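## Task

Take the AA battery lying on the table and place it in the drawer that already has an AA battery in it. The drawers have no end stops and can be pulled fully out. Every other item has to finish inside its own drawer, all drawers must be closed at the end, and the chest has to stay upright, though it may slide a few centimetres or rotate a little. Nothing counts as done if it stays in place only because the robot is holding it.

## Robot and tools

Robot: two six-joint Doosan M1013 arms, named left_arm and right_arm, each carrying a Robotiq 2F-140 parallel gripper with a wrist camera. Bases in the scene frame: left_arm at (+0.002, +0.467, 0) m, right_arm at (0, -0.482, 0) m. The names are arm labels only, not sides of an image.

Scene frame: origin on the table top midway between the arms, +x out over the table, +z up, left_arm on the +y side. All positions are in metres and orientations are quaternions written w first (qw, qx, qy, qz). On each gripper, the fingers point along its own +z and close along its own y. end_effector_position is the point between the pads when shut; closed fingertips stick out about 33 mm past it (about 9 mm when fully open), and tips travel roughly 24 mm further out while closing, so keep that clearance above surfaces.

The 20-number row (used by execute_actions and move): one flat list covering both arms, always all 20 numbers even if one arm is idle. First left_arm: x, y, z, qw, qx, qy, qz, then gripper position, force_limit, speed; then the same ten for right_arm. x, y, z and the quaternion are an absolute target pose for that gripper in the scene frame, not an offset. The three gripper numbers each lie in [-1, 1]: position +1 is open (140 mm), about -0.8 is pads touching, -1 squeezes until blocked; force_limit from about 14 N (-1) through 60 N (0) to 107 N (+1); speed from about 30 mm/s (-1) through 140 (0) to 250 mm/s (+1). Every number sent is a command, so to leave a gripper alone resend its previous three values. To keep an arm still, resend its full last reported pose each call; to hold an orientation, reuse the same quaternion you sent before rather than the slightly drifted reported one.

execute_actions(actions): a list of actions; each action is up to 15 rows, one per 1/30 s step, and a short action repeats its final row to fill 15 steps (0.5 s). An empty list just reports state and images. Per step the commanded pose is clipped to within 70 mm and 16 degrees of the measured pose, so far targets need several actions. An action is rejected for both arms if any target lies over 0.6 m from that gripper's current position along any of its axes; a malformed action, or a first action failing this check, cancels the whole call.

move(target, speed, stop_force, blocking): target is one 20-number row; each gripper follows a straight line to its absolute pose, both paths finishing together, lasting 0.5 to 10 s. speed is the path top speed in m/s, 0.002 to 0.5 (default 0.25), rotation capped at twice that in rad/s. Paths ignore obstacles and the other arm, and grippers lag or overshoot, especially with a stretched arm. stop_force (20 to 80 N, one value for both arms, not before 0.2 s of scene time, not with blocking=false) ends an arm's path when it senses that much extra resistance; that arm then backs up two steps and holds. Use it only with very slow speed and no gripper rotation; omit it when pulling away from something you are pressing on. blocking=false returns after 0.5 s while motion continues; no other motion call is accepted until wait or stop shows it ended. The result adds a move: line with the ending per arm (done, off_target, moving, held, contact, fault) and limits (paced = target clipped; held = some steps blocked, after which the arm may surge), plus each gripper's distance to its target.

wait(seconds): 0 to 10 s, arms hold their last command; returns early if a running move finishes. stop: brakes a running move; fingers keep moving. zoom_image(camera, region): camera is cam_high, cam_left_wrist or cam_right_wrist (each 896x504); region [x0, y0, x1, y1] in pixels from top-left, at most 504 by 504. read_manual: licence text only. finished_scene(scene): ends scene 1 or 2 irreversibly and reports success; then the next task appears.

Reading results: the state line gives each gripper's pose and velocities (reported hand position can be off, more at long reach). Hand target lines show where the controller is currently driving. object_status: 0 moving, 1 blocked while opening, 2 blocked while closing (a grip), 3 reached the command or pads met (thin items may still be held). After closing with -1, confirm 2. To squeeze harder while gripping, raise force_limit and switch position between -1 and -0.98. position_measured runs from 3 (open) to 230 (pads touching), nonlinearly. Step readings list positions at some steps; HELD marks steps where an arm's command was held back. A pose unreachable line means the clearance check altered that arm's command. Joint torques are offset and noisy.

Cautions: the arms are stiff, so commanding even slightly into a firm object can trigger a fault. A torque at a joint's load limit (waist/shoulder 319, elbow 150, wrist joints 42.3 N m) or any outside force of 144 N stops that arm for 10 s. Heavy holding heats motors; MOTOR HOT warns before an over-temperature brake. Do not let arms collide or press each other. Drawers can slide fully out, so pull gently and not too far; keep the chest upright and nothing may leave the table. Parts held may get brief tugs, so grip firmly.

Each tool is called after ">>>" by a JSON object that holds its "api" and its "payload".

## Session

I'll start by looking at the current state of the scene.

>>> {"api": "execute_actions", "payload": {"actions": []}}

Scene clock: 0.00 s.
left_arm: end_effector_position=(+0.3716, +0.6775, +0.2500) position_measured=3 object_status=3 end_effector_quat_wxyz=(-0.047, +0.814, +0.161, -0.556) end_effector_velocity=(-0.001, -0.001, +0.000) end_effector_angular_velocity=(-0.001, +0.001, -0.001) | right_arm: end_effector_position=(+0.0372, -0.0418, +0.1090) position_measured=3 object_status=3 end_effector_quat_wxyz=(-0.002, +0.413, +0.902, -0.127) end_effector_velocity=(-0.001, +0.000, -0.000) end_effector_angular_velocity=(-0.000, -0.000, +0.002)
Joint positions: left_arm=[0.476 0.45  1.763 0.201 2.096 1.464] | right_arm=[1.25  0.119 2.099 0.065 1.172 0.62 ]
Joint velocities: left_arm=[-0.001 -0.001  0.001 -0.     0.001  0.001] | right_arm=[ 0.001  0.     0.    -0.    -0.    -0.   ]
Joint torques (N m, as the joint torque sensors report them, + toward a larger angle): no reading
Hand target (left_arm): +0.372, +0.678, +0.250; -0.047, +0.814, +0.161, -0.556
Hand target (right_arm): +0.037, -0.042, +0.109; -0.002, +0.413, +0.902, -0.127

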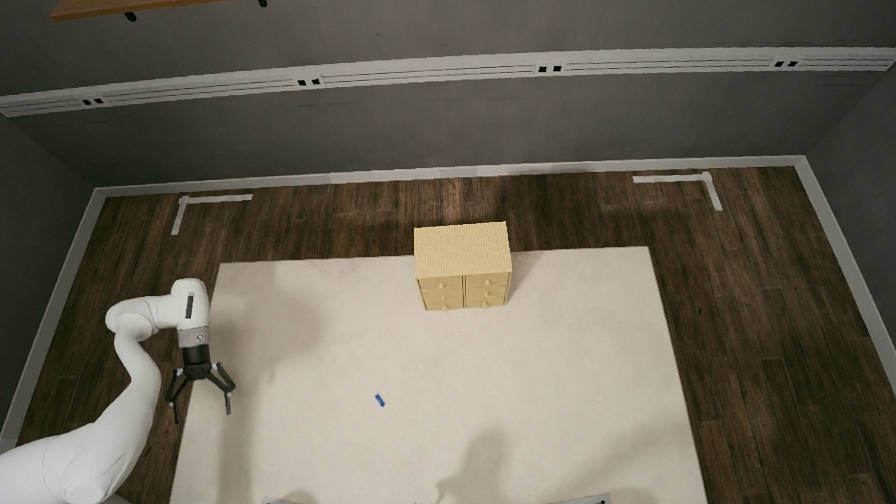

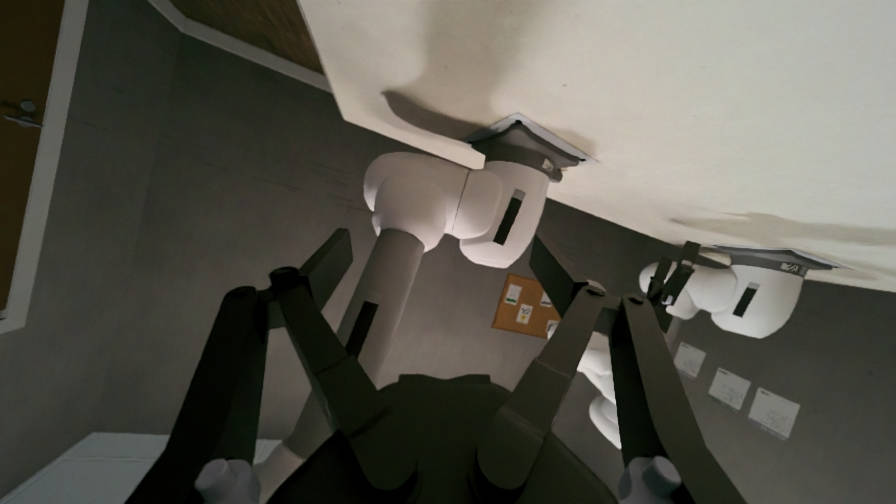

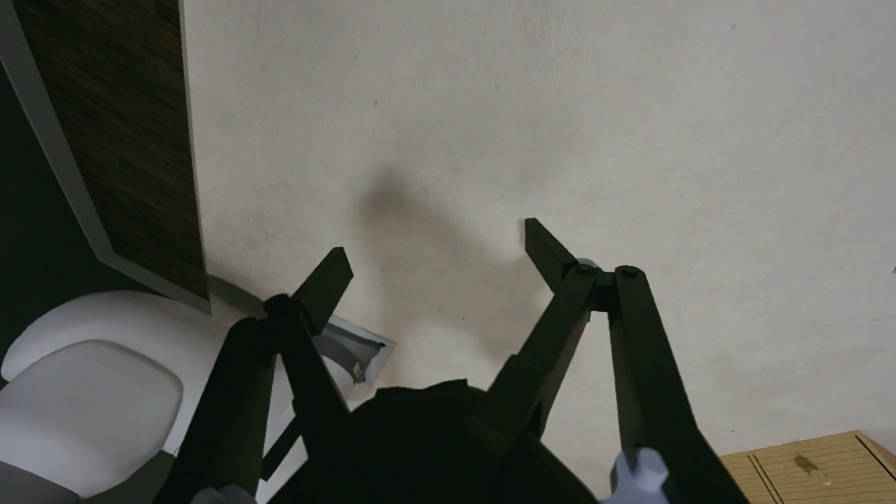

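>>> {"api": "zoom_image", "payload": {"camera": "cam_high", "region": [390, 205, 540, 325]}}

>>> {"api": "zoom_image", "payload": {"camera": "cam_high", "region": [350, 375, 410, 425]}}

Region (390, 205, 540, 325) of cam_high's 896x504 image, scaled by 3.360, with more detail than that image has; it fills the top 403 rows of this view, and the rest is white.

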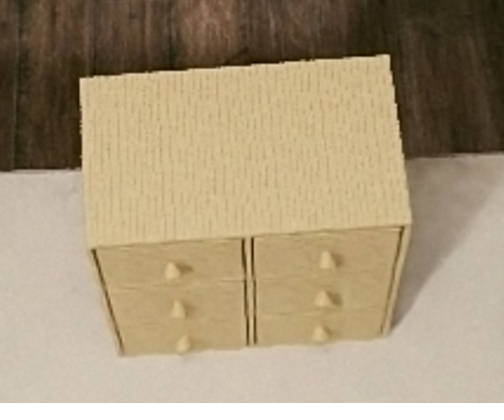

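Region (350, 375, 410, 425) of cam_high's 896x504 image, scaled by 8.400, with more detail than that image has.

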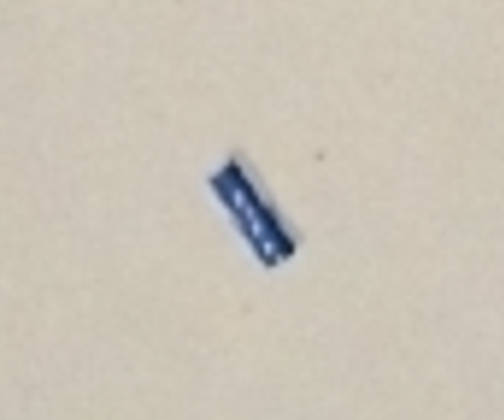

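>>> {"api": "move", "payload": {"target": [0.445, 0.173, 0.20, 0, 0.948, 0.317, 0, -0.2, -0.5, 0, 0.56, -0.225, 0.30, -0.0125, 0.819, 0.018, 0.574, -0.2, -0.3, 0], "speed": 0.35}}

Scene clock: 125.10 s.
left_arm: end_effector_position=(+0.4446, +0.1731, +0.1998) position_measured=154 object_status=3 end_effector_quat_wxyz=(+0.001, +0.948, +0.317, +0.001) end_effector_velocity=(-0.000, +0.000, -0.000) end_effector_angular_velocity=(+0.001, +0.001, +0.002) | right_arm: end_effector_position=(+0.5598, -0.2240, +0.3003) position_measured=154 object_status=3 end_effector_quat_wxyz=(-0.013, +0.819, +0.018, +0.573) end_effector_velocity=(+0.000, -0.001, -0.001) end_effector_angular_velocity=(+0.001, -0.008, -0.001)
Joint positions: left_arm=[-0.476  0.04   1.974  0.     1.126  0.273] | right_arm=[ 0.565 -0.144  2.396 -1.933  0.638  3.828]
Joint velocities: left_arm=[ 0.     0.     0.     0.     0.    -0.002] | right_arm=[ 0.     0.003  0.005 -0.021  0.009  0.022]
Joint torques (N m, as the joint torque sensors report them, + toward a larger angle): left_arm=[ -0.35 -44.08 -34.62   3.87  -0.88   0.23] | right_arm=[  3.18  -9.98 -30.91  -2.11   1.31  -0.07]
Hand target (left_arm): +0.445, +0.173, +0.200; +0.001, +0.948, +0.317, +0.001
Hand target (right_arm): +0.560, -0.224, +0.300; -0.013, +0.819, +0.018, +0.574
Off the commanded pose (left_arm): 0.000 m, 0 deg.
Off the commanded pose (right_arm): 0.001 m, 0 deg.
move: done; limits=paced
camera_calibration (this result's frames):
cam_left_wrist: T_world_to_cam=[[0.641385, -0.76699, 0.0187454, -0.159787], [-0.687793, -0.563988, 0.45701, 0.313847], [-0.33995, -0.306012, -0.889264, 0.573115], [0, 0, 0, 1]] pos_world=[0.513177, 0.229831, 0.369214]
cam_right_wrist: T_world_to_cam=[[-0.0391178, -0.989785, -0.137094, -0.168983], [-0.741312, 0.120743, -0.660211, 0.640014], [0.67002, 0.0758033, -0.738463, 0.0516009], [0, 0, 0, 1]] pos_world=[0.433266, -0.248446, 0.437483]

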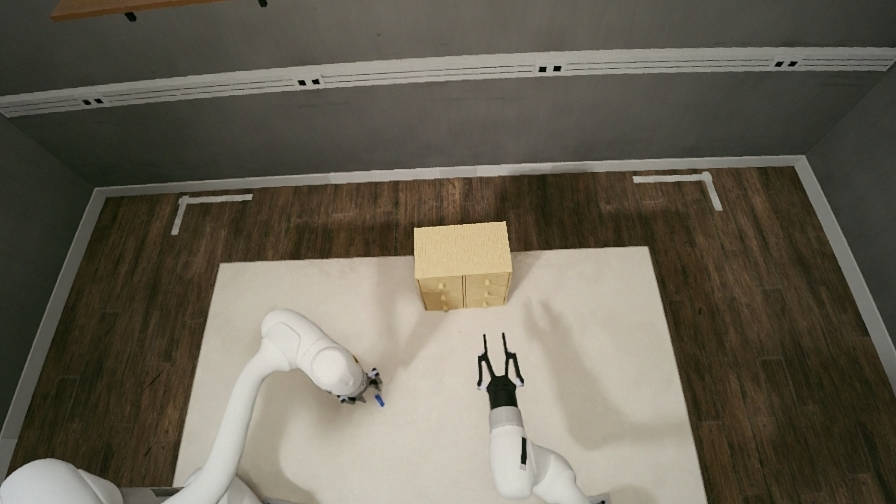

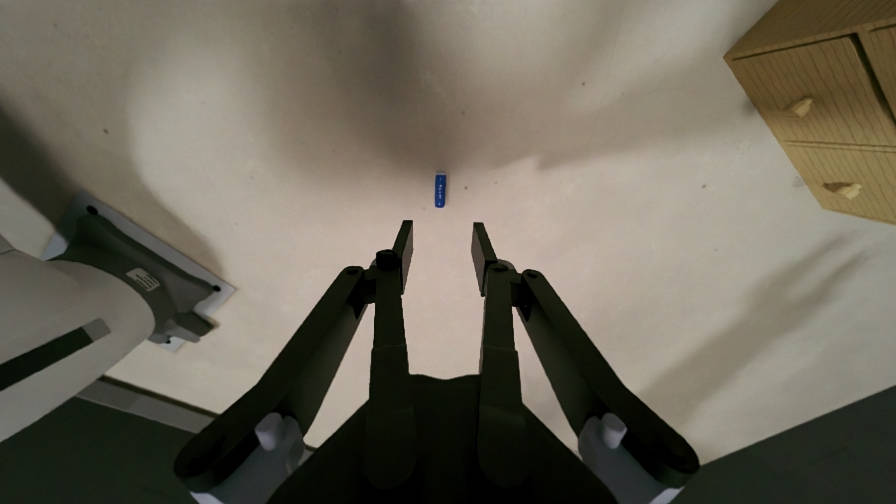

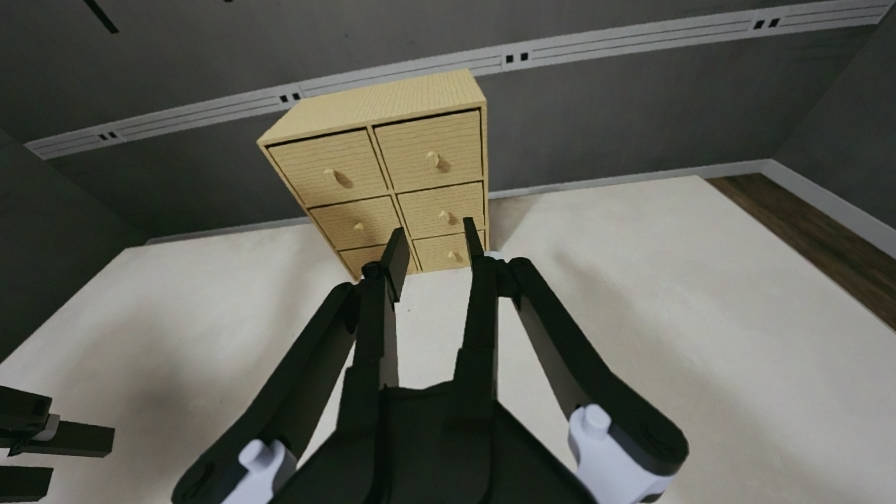

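>>> {"api": "zoom_image", "payload": {"camera": "cam_left_wrist", "region": [390, 150, 500, 250]}}

>>> {"api": "zoom_image", "payload": {"camera": "cam_right_wrist", "region": [250, 60, 510, 300]}}

Region (390, 150, 500, 250) of cam_left_wrist's 896x504 image, scaled by 4.582, with more detail than that image has; it fills the top 458 rows of this view, and the rest is white.

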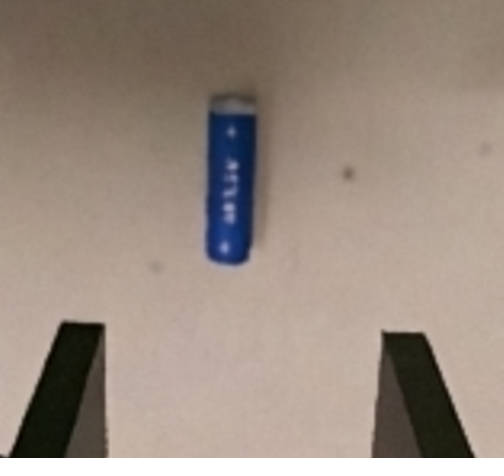

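Region (250, 60, 510, 300) of cam_right_wrist's 896x504 image, scaled by 1.938, with more detail than that image has; it fills the top 465 rows of this view, and the rest is white.

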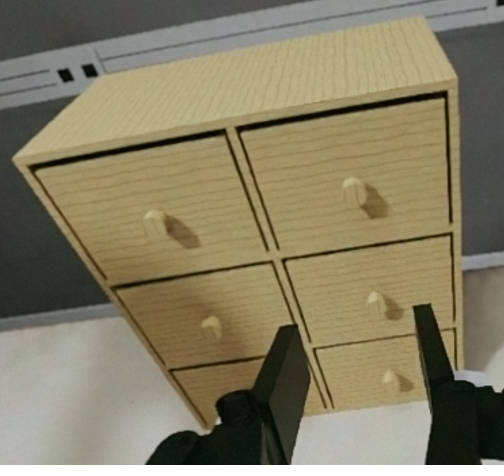

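>>> {"api": "move", "payload": {"target": [0.4407, 0.1777, 0.055, 0, 0.948, 0.317, 0, -0.2, -0.5, 0, 0.705, -0.221, 0.272, -0.0125, 0.819, 0.018, 0.574, -0.2, -0.3, 0], "speed": 0.2}}

Scene clock: 197.47 s.
left_arm: end_effector_position=(+0.4407, +0.1776, +0.0552) position_measured=154 object_status=3 end_effector_quat_wxyz=(+0.000, +0.948, +0.317, -0.000) end_effector_velocity=(+0.000, +0.000, -0.001) end_effector_angular_velocity=(-0.000, -0.000, +0.000) | right_arm: end_effector_position=(+0.7048, -0.2208, +0.2720) position_measured=154 object_status=3 end_effector_quat_wxyz=(-0.012, +0.819, +0.018, +0.574) end_effector_velocity=(+0.002, -0.001, -0.000) end_effector_angular_velocity=(-0.001, -0.001, -0.000)
Joint positions: left_arm=[-0.473  0.178  2.128 -0.     0.835  0.277] | right_arm=[ 0.374  0.091  2.238 -2.264  0.553  4.076]
Joint velocities: left_arm=[ 0.     0.002  0.001 -0.    -0.003 -0.   ] | right_arm=[-0.002  0.003 -0.002 -0.005  0.     0.003]
Joint torques (N m, as the joint torque sensors report them, + toward a larger angle): left_arm=[  3.04 -49.75 -29.23   3.55  -0.22   0.11] | right_arm=[  2.14 -33.76 -29.58  -2.84   1.62  -0.35]
Hand target (left_arm): +0.441, +0.178, +0.055; +0.000, +0.948, +0.317, -0.000
Hand target (right_arm): +0.705, -0.221, +0.272; -0.012, +0.819, +0.018, +0.574
Off the commanded pose (left_arm): 0.000 m, 0 deg.
Off the commanded pose (right_arm): 0.000 m, 0 deg.
move: done
camera_calibration (this result's frames):
cam_left_wrist: T_world_to_cam=[[0.640611, -0.767666, 0.0174851, -0.150577], [-0.687738, -0.563487, 0.457711, 0.379613], [-0.341517, -0.30524, -0.888929, 0.445096], [0, 0, 0, 1]] pos_world=[0.509543, 0.234175, 0.224539]
cam_right_wrist: T_world_to_cam=[[-0.0395405, -0.989796, -0.136897, -0.163767], [-0.740573, 0.121005, -0.660991, 0.728244], [0.670811, 0.0752462, -0.737801, -0.067516], [0, 0, 0, 1]] pos_world=[0.578133, -0.245136, 0.409131]

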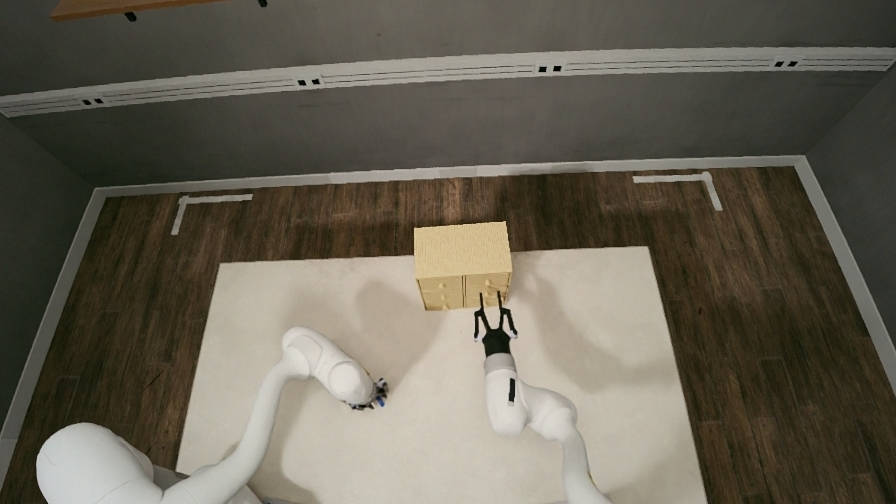

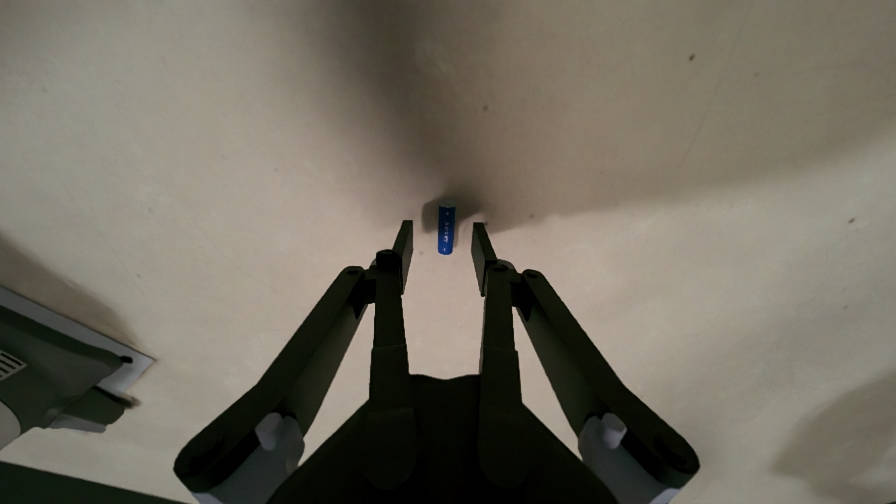

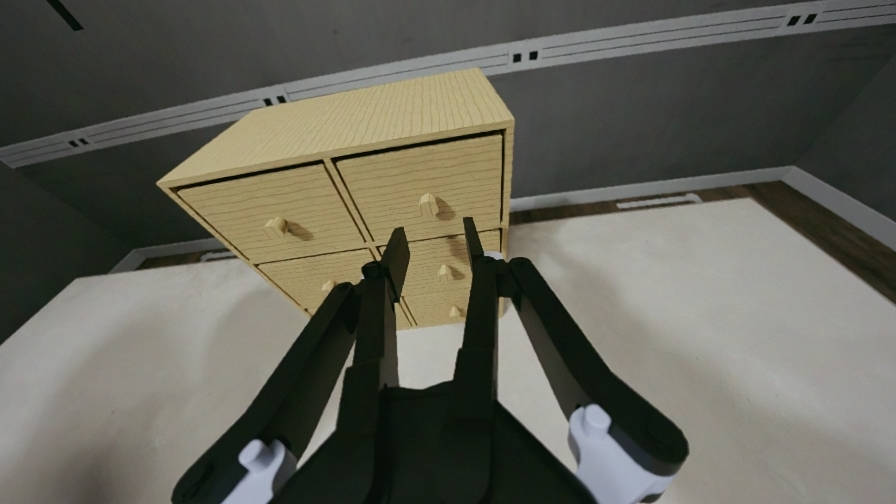

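>>> {"api": "zoom_image", "payload": {"camera": "cam_right_wrist", "region": [360, 150, 520, 290]}}

>>> {"api": "zoom_image", "payload": {"camera": "cam_left_wrist", "region": [380, 180, 510, 290]}}

Region (360, 150, 520, 290) of cam_right_wrist's 896x504 image, scaled by 3.150, with more detail than that image has; it fills the top 441 rows of this view, and the rest is white.

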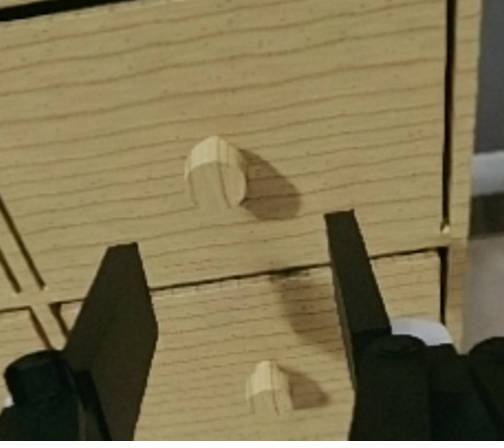

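Region (380, 180, 510, 290) of cam_left_wrist's 896x504 image, scaled by 3.877, with more detail than that image has; it fills the top 426 rows of this view, and the rest is white.

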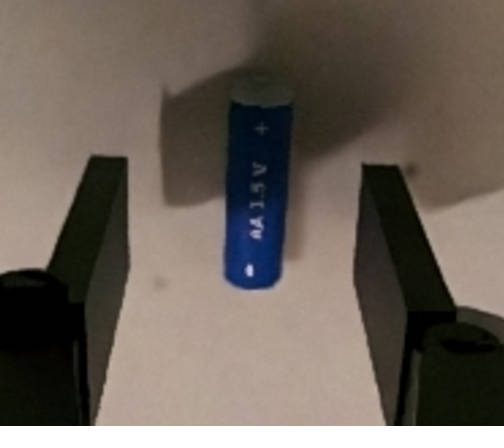

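>>> {"api": "move", "payload": {"target": [0.4425, 0.1752, 0.042, 0, 0.948, 0.317, 0, -0.2, -0.5, 0, 0.742, -0.2155, 0.272, -0.0125, 0.819, 0.018, 0.574, -0.2, -0.3, 0], "speed": 0.06}}

Scene clock: 286.23 s.
left_arm: end_effector_position=(+0.4425, +0.1752, +0.0421) position_measured=154 object_status=3 end_effector_quat_wxyz=(+0.000, +0.948, +0.317, -0.000) end_effector_velocity=(+0.000, +0.000, +0.000) end_effector_angular_velocity=(-0.001, -0.001, -0.001) | right_arm: end_effector_position=(+0.7419, -0.2155, +0.2720) position_measured=154 object_status=3 end_effector_quat_wxyz=(-0.012, +0.819, +0.018, +0.574) end_effector_velocity=(+0.002, +0.000, +0.000) end_effector_angular_velocity=(-0.000, -0.001, -0.000)
Joint positions: left_arm=[-0.475  0.199  2.133 -0.     0.809  0.274] | right_arm=[ 0.349  0.142  2.179 -2.291  0.533  4.087]
Joint velocities: left_arm=[ 0.001 -0.     0.    -0.    -0.001  0.002] | right_arm=[-0.001  0.002 -0.003 -0.001  0.001  0.   ]
Joint torques (N m, as the joint torque sensors report them, + toward a larger angle): left_arm=[ -0.19 -51.3  -28.29   3.36  -0.44   0.15] | right_arm=[  0.12 -35.42 -30.14  -3.09   1.49  -0.21]
Hand target (left_arm): +0.442, +0.175, +0.042; +0.000, +0.948, +0.317, -0.000
Hand target (right_arm): +0.742, -0.215, +0.272; -0.012, +0.819, +0.018, +0.574
Off the commanded pose (left_arm): 0.000 m, 0 deg.
Off the commanded pose (right_arm): 0.000 m, 0 deg.
move: done
camera_calibration (this result's frames):
cam_left_wrist: T_world_to_cam=[[0.640865, -0.767456, 0.0174105, -0.15351], [-0.687598, -0.5638, 0.457536, 0.385485], [-0.341322, -0.30519, -0.889021, 0.433234], [0, 0, 0, 1]] pos_world=[0.51131, 0.231743, 0.211453]
cam_right_wrist: T_world_to_cam=[[-0.0395475, -0.989786, -0.136966, -0.157021], [-0.740441, 0.121071, -0.661127, 0.754962], [0.670957, 0.0752697, -0.737666, -0.0929019], [0, 0, 0, 1]] pos_world=[0.615128, -0.239829, 0.409088]

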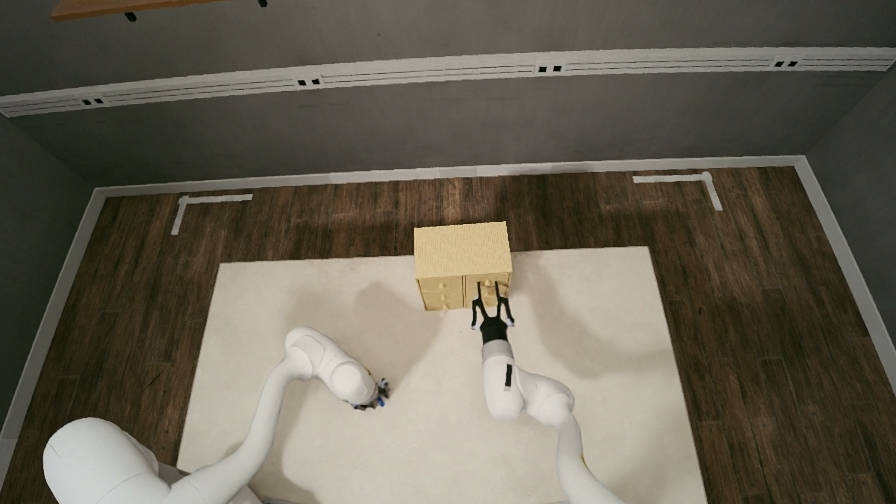

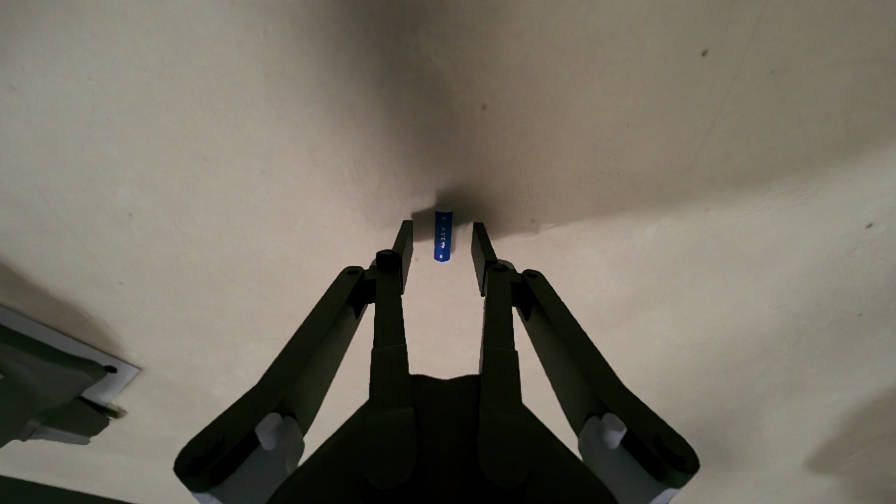

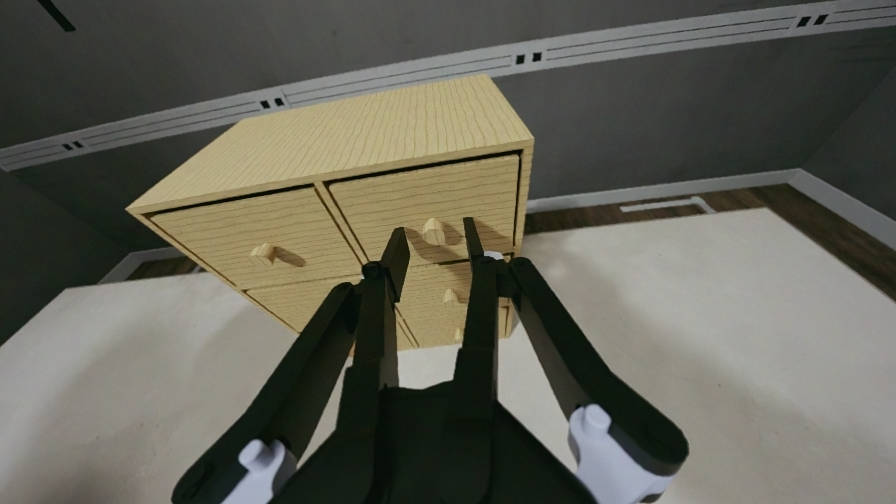

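>>> {"api": "zoom_image", "payload": {"camera": "cam_right_wrist", "region": [370, 180, 510, 300]}}

>>> {"api": "zoom_image", "payload": {"camera": "cam_left_wrist", "region": [380, 180, 510, 290]}}

Region (370, 180, 510, 300) of cam_right_wrist's 896x504 image, scaled by 3.600, with more detail than that image has; it fills the top 432 rows of this view, and the rest is white.

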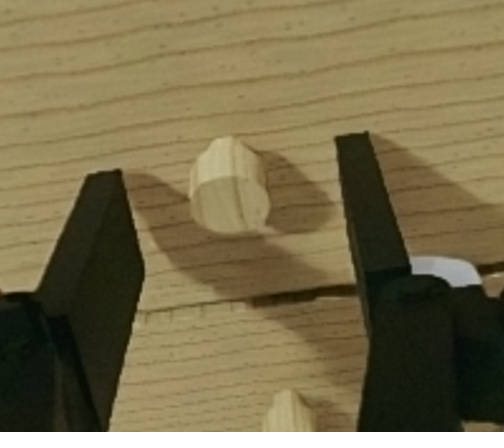

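Region (380, 180, 510, 290) of cam_left_wrist's 896x504 image, scaled by 3.877, with more detail than that image has; it fills the top 426 rows of this view, and the rest is white.

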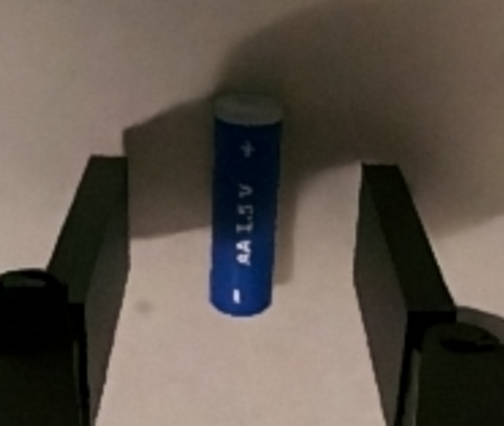

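>>> {"api": "move", "payload": {"target": [0.4425, 0.1752, 0.037, 0, 0.948, 0.317, 0, -0.2, -0.5, 0, 0.749, -0.2153, 0.272, -0.0125, 0.819, 0.018, 0.574, -0.2, -0.3, 0], "speed": 0.02}}

>>> {"api": "execute_actions", "payload": {"actions": [[[0.4425, 0.1752, 0.037, 0, 0.948, 0.317, 0, -1, -0.5, -0.5, 0.749, -0.2153, 0.272, -0.0125, 0.819, 0.018, 0.574, -1, 0, -0.5]], [[0.4425, 0.1752, 0.037, 0, 0.948, 0.317, 0, -1, -0.5, -0.5, 0.749, -0.2153, 0.272, -0.0125, 0.819, 0.018, 0.574, -1, 0, -0.5]]]}}

Scene clock: 327.93 s.
left_arm: end_effector_position=(+0.4425, +0.1752, +0.0371) position_measured=154 object_status=3 end_effector_quat_wxyz=(+0.000, +0.948, +0.317, -0.000) end_effector_velocity=(-0.000, +0.000, -0.001) end_effector_angular_velocity=(+0.001, +0.001, -0.000) | right_arm: end_effector_position=(+0.7489, -0.2153, +0.2720) position_measured=154 object_status=3 end_effector_quat_wxyz=(-0.012, +0.819, +0.018, +0.574) end_effector_velocity=(+0.002, +0.000, +0.000) end_effector_angular_velocity=(+0.001, +0.000, +0.000)
Joint positions: left_arm=[-0.475  0.206  2.137 -0.     0.799  0.274] | right_arm=[ 0.343  0.151  2.168 -2.297  0.529  4.09 ]
Joint velocities: left_arm=[-0.     0.002  0.001  0.    -0.002  0.   ] | right_arm=[-0.002  0.002 -0.003 -0.002 -0.002  0.001]
Joint torques (N m, as the joint torque sensors report them, + toward a larger angle): left_arm=[ -1.2  -52.92 -27.81   3.19  -0.51   0.09] | right_arm=[  6.15 -37.07 -31.08  -2.94   1.29   0.15]
Hand target (left_arm): +0.442, +0.175, +0.037; +0.000, +0.948, +0.317, -0.000
Hand target (right_arm): +0.749, -0.215, +0.272; -0.012, +0.819, +0.018, +0.574
Off the commanded pose (left_arm): 0.000 m, 0 deg.
Off the commanded pose (right_arm): 0.000 m, 0 deg.
move: done
camera_calibration (this result's frames):
cam_left_wrist: T_world_to_cam=[[0.640872, -0.767451, 0.0173958, -0.153433], [-0.687594, -0.563815, 0.457522, 0.387765], [-0.341318, -0.305174, -0.889028, 0.428812], [0, 0, 0, 1]] pos_world=[0.511317, 0.231737, 0.206484]
cam_right_wrist: T_world_to_cam=[[-0.0395555, -0.989784, -0.136977, -0.156568], [-0.740437, 0.121085, -0.661129, 0.760133], [0.670961, 0.0752714, -0.737663, -0.0976406], [0, 0, 0, 1]] pos_world=[0.62215, -0.239659, 0.409074]

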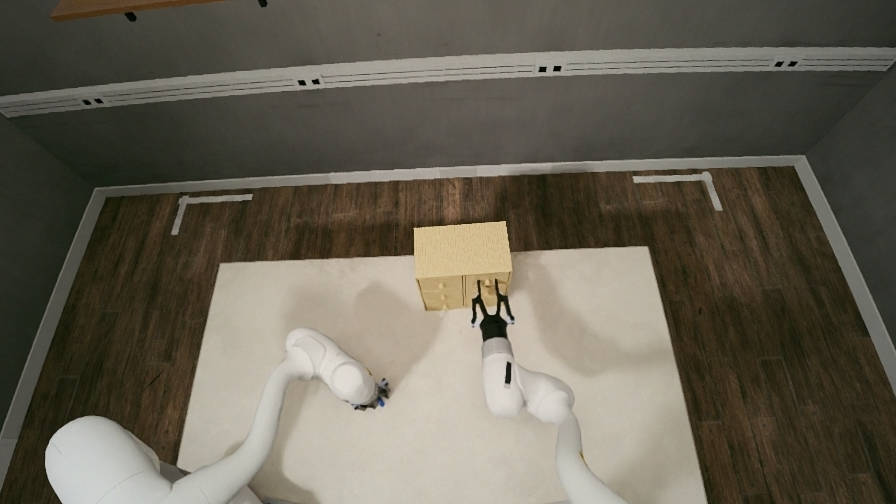

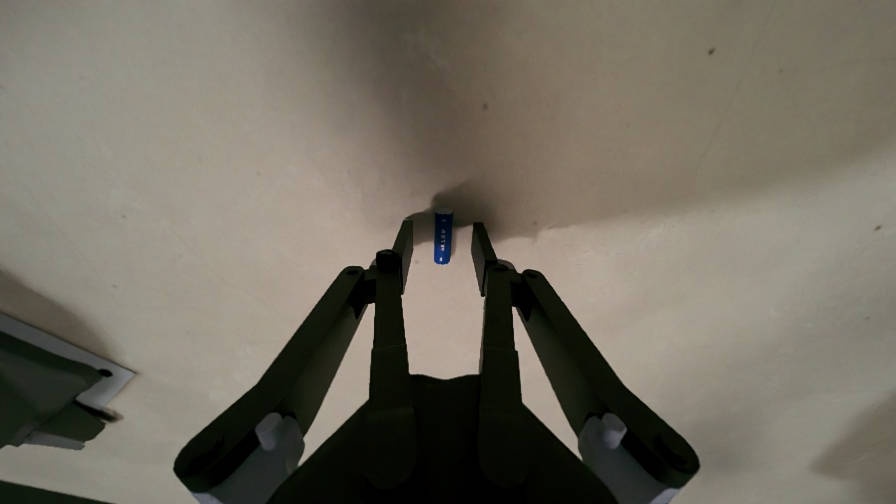

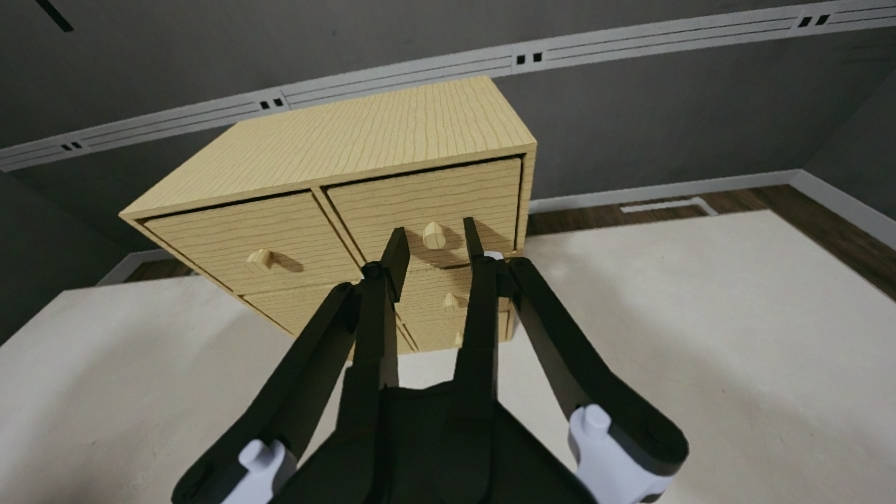

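Scene clock: 328.93 s.
left_arm: end_effector_position=(+0.4425, +0.1752, +0.0370) position_measured=212 object_status=2 end_effector_quat_wxyz=(+0.000, +0.948, +0.317, +0.000) end_effector_velocity=(+0.000, +0.000, -0.000) end_effector_angular_velocity=(-0.000, -0.000, +0.002) | right_arm: end_effector_position=(+0.7490, -0.2153, +0.2720) position_measured=211 object_status=2 end_effector_quat_wxyz=(-0.013, +0.819, +0.018, +0.574) end_effector_velocity=(-0.000, +0.000, +0.000) end_effector_angular_velocity=(-0.002, -0.001, +0.001)
Joint positions: left_arm=[-0.475  0.206  2.137  0.     0.799  0.274] | right_arm=[ 0.343  0.151  2.168 -2.298  0.529  4.09 ]
Joint velocities: left_arm=[ 0.     0.001  0.     0.    -0.001 -0.001] | right_arm=[ 0.    -0.     0.    -0.001  0.001 -0.001]
Joint torques (N m, as the joint torque sensors report them, + toward a larger angle): left_arm=[ -1.21 -45.54 -24.39   3.07  -1.47  -0.03] | right_arm=[  3.6  -39.31 -30.73  -2.88   1.61   0.  ]
Hand target (left_arm): +0.442, +0.175, +0.037; -0.000, +0.948, +0.317, +0.000
Hand target (right_arm): +0.749, -0.215, +0.272; -0.012, +0.819, +0.018, +0.574
Off the commanded pose (left_arm): 0.000 m, 0 deg.
Off the commanded pose (right_arm): 0.000 m, 0 deg.
Step readings (end_effector_position; steps 1 to 15: 1st action; 16 to 30: 2nd action):
0: left_arm (+0.4425, +0.1752, +0.0371) | right_arm (+0.7489, -0.2153, +0.2720)
1: left_arm (+0.4425, +0.1752, +0.0371) | right_arm (+0.7489, -0.2153, +0.2720)
2: left_arm (+0.4425, +0.1752, +0.0370) | right_arm (+0.7489, -0.2153, +0.2720)
4: left_arm (+0.4425, +0.1752, +0.0370) | right_arm (+0.7490, -0.2153, +0.2720)
8: left_arm (+0.4425, +0.1752, +0.0370) | right_arm (+0.7490, -0.2153, +0.2720)
15: left_arm (+0.4425, +0.1752, +0.0370) | right_arm (+0.7490, -0.2153, +0.2720)
16: left_arm (+0.4425, +0.1752, +0.0370) | right_arm (+0.7490, -0.2153, +0.2720)
17: left_arm (+0.4425, +0.1752, +0.0370) | right_arm (+0.7490, -0.2153, +0.2720)
19: left_arm (+0.4425, +0.1752, +0.0370) | right_arm (+0.7490, -0.2153, +0.2720)
23: left_arm (+0.4425, +0.1752, +0.0370) | right_arm (+0.7490, -0.2153, +0.2720)
30: end_effector_position above
camera_calibration (this result's frames):
cam_left_wrist: T_world_to_cam=[[0.640878, -0.767446, 0.0173991, -0.153434], [-0.687596, -0.563825, 0.457507, 0.387809], [-0.341302, -0.30517, -0.889036, 0.428735], [0, 0, 0, 1]] pos_world=[0.511316, 0.231741, 0.206405]
cam_right_wrist: T_world_to_cam=[[-0.0395389, -0.989781, -0.137006, -0.156559], [-0.740414, 0.121095, -0.661153, 0.760254], [0.670987, 0.0753001, -0.737635, -0.0977409], [0, 0, 0, 1]] pos_world=[0.622295, -0.239662, 0.409097]

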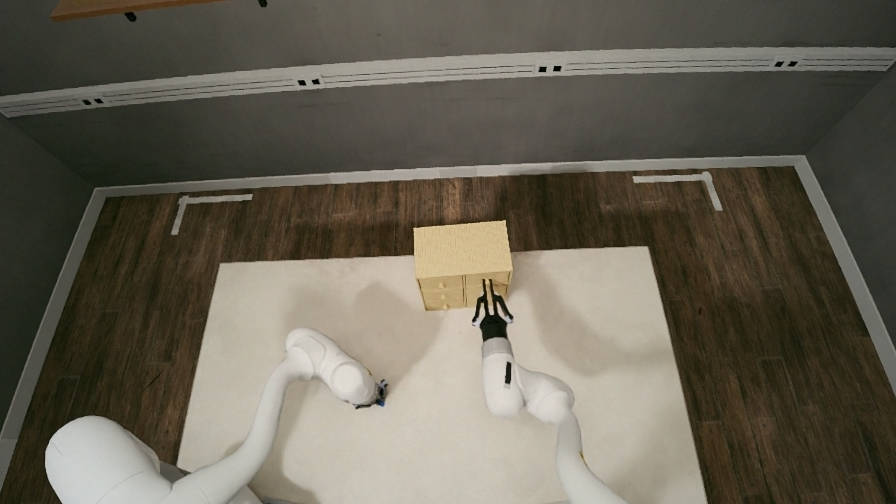

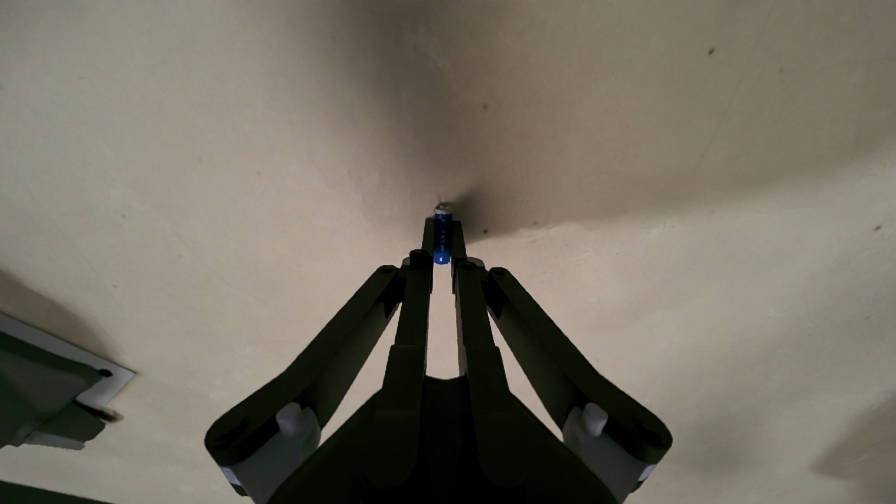

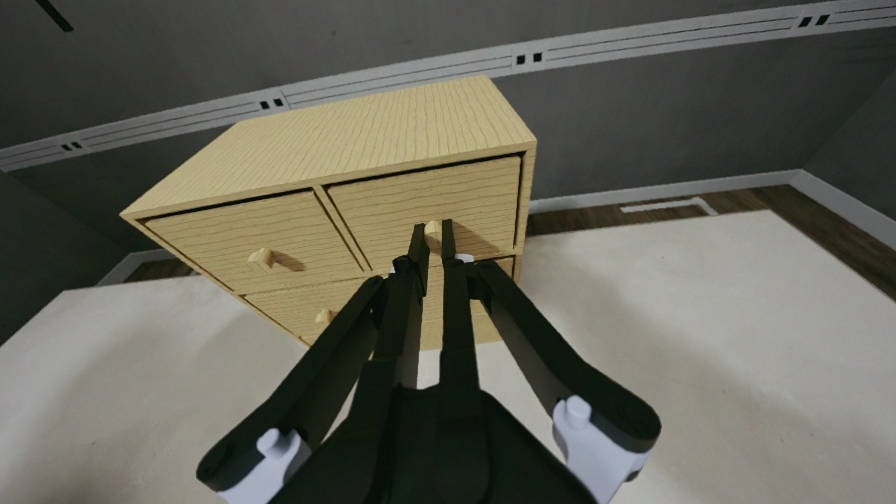

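>>> {"api": "move", "payload": {"target": [0.58, 0.08, 0.42, 0, 0.9998, 0.0218, 0, -1, -0.5, -0.5, 0.649, -0.2197, 0.272, -0.0125, 0.819, 0.018, 0.574, -1, 0, -0.5], "speed": 0.17}}

Scene clock: 352.77 s.
left_arm: end_effector_position=(+0.5798, +0.0800, +0.4199) position_measured=212 object_status=2 end_effector_quat_wxyz=(-0.000, +1.000, +0.022, +0.000) end_effector_velocity=(+0.001, -0.001, +0.002) end_effector_angular_velocity=(-0.000, -0.000, -0.001) | right_arm: end_effector_position=(+0.6490, -0.2198, +0.2720) position_measured=211 object_status=2 end_effector_quat_wxyz=(-0.013, +0.819, +0.018, +0.574) end_effector_velocity=(+0.000, -0.001, +0.000) end_effector_angular_velocity=(+0.000, -0.001, -0.003)
Joint positions: left_arm=[-0.464  0.22   1.359  0.     1.562  0.886] | right_arm=[ 0.439  0.021  2.314 -2.183  0.594  4.033]
Joint velocities: left_arm=[ 0.     0.002 -0.005 -0.     0.003  0.001] | right_arm=[-0.001 -0.     0.     0.001  0.001 -0.   ]
Joint torques (N m, as the joint torque sensors report them, + toward a larger angle): left_arm=[  0.21 -67.84 -38.73   4.4    0.03   0.05] | right_arm=[  1.59 -24.76 -28.78  -2.95   1.25  -0.06]
Hand target (left_arm): +0.580, +0.080, +0.420; -0.000, +1.000, +0.022, +0.000
Hand target (right_arm): +0.649, -0.220, +0.272; -0.013, +0.819, +0.018, +0.574
Off the commanded pose (left_arm): 0.000 m, 0 deg.
Off the commanded pose (right_arm): 0.000 m, 0 deg.
move: done
camera_calibration (this result's frames):
cam_left_wrist: T_world_to_cam=[[0.094979, -0.995333, 0.0170863, 0.0137244], [-0.886024, -0.0766989, 0.457251, 0.329562], [-0.453807, -0.0585682, -0.889173, 0.832577], [0, 0, 0, 1]] pos_world=[0.668525, 0.0876998, 0.589378]
cam_right_wrist: T_world_to_cam=[[-0.0395075, -0.989775, -0.137054, -0.165005], [-0.740388, 0.121106, -0.661179, 0.686744], [0.671017, 0.0753514, -0.737603, -0.0303523], [0, 0, 0, 1]] pos_world=[0.522305, -0.2442, 0.409058]

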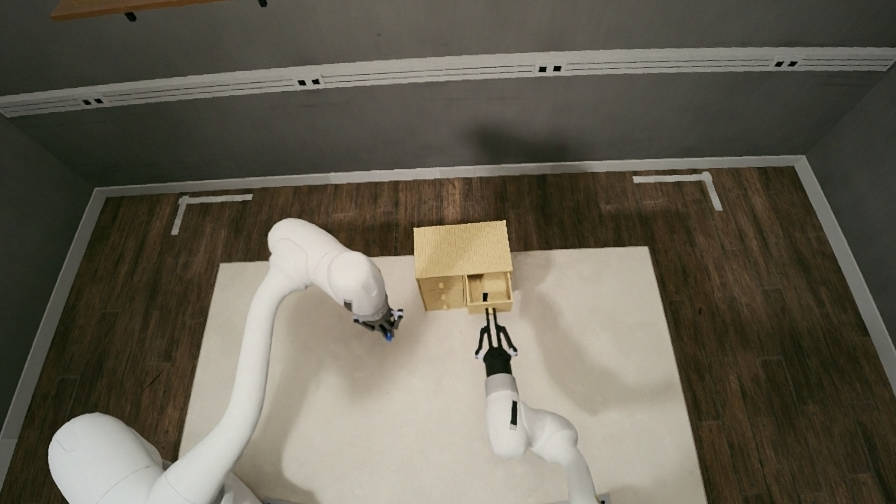

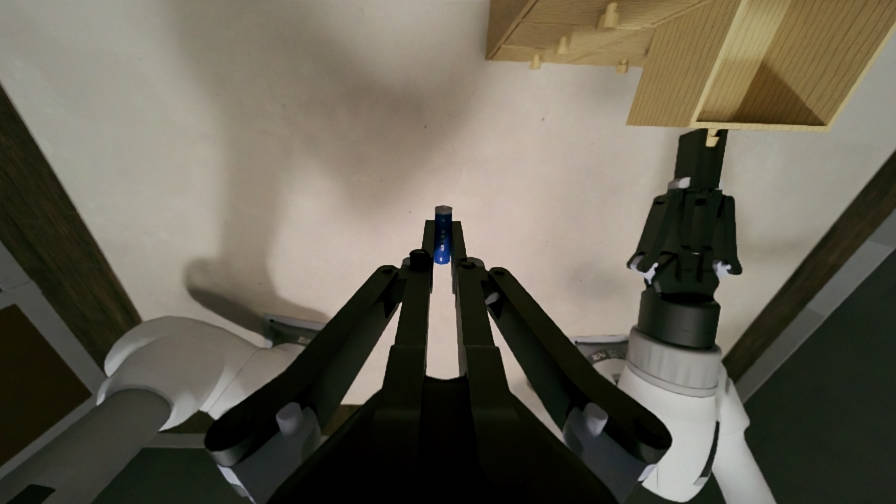

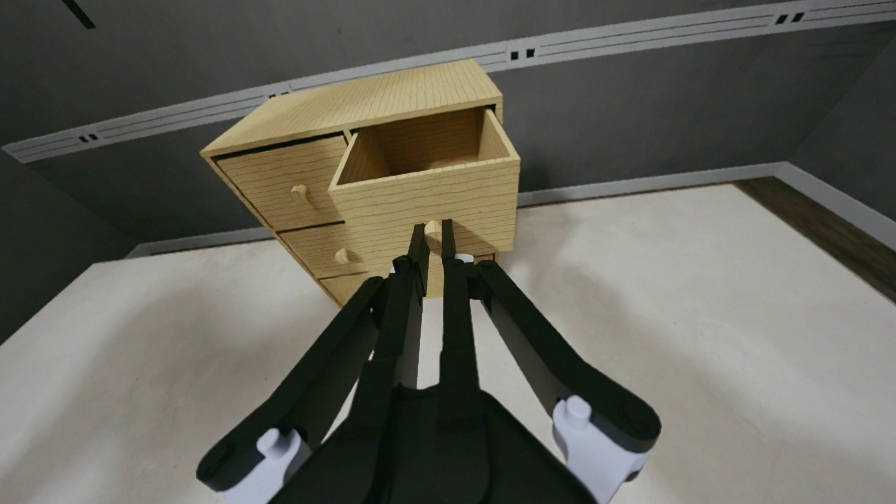

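>>> {"api": "zoom_image", "payload": {"camera": "cam_high", "region": [400, 210, 540, 330]}}

Region (400, 210, 540, 330) of cam_high's 896x504 image, scaled by 3.600, with more detail than that image has; it fills the top 432 rows of this view, and the rest is white.

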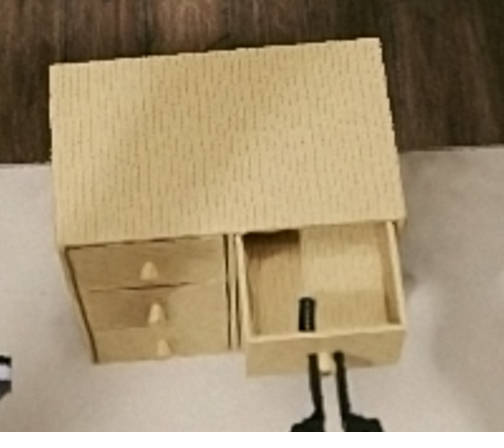

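>>> {"api": "zoom_image", "payload": {"camera": "cam_high", "region": [460, 265, 520, 320]}}

Region (460, 265, 520, 320) of cam_high's 896x504 image, scaled by 8.400, with more detail than that image has; it fills the top 462 rows of this view, and the rest is white.

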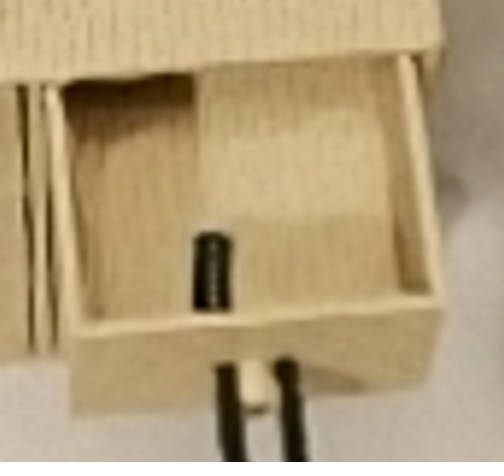

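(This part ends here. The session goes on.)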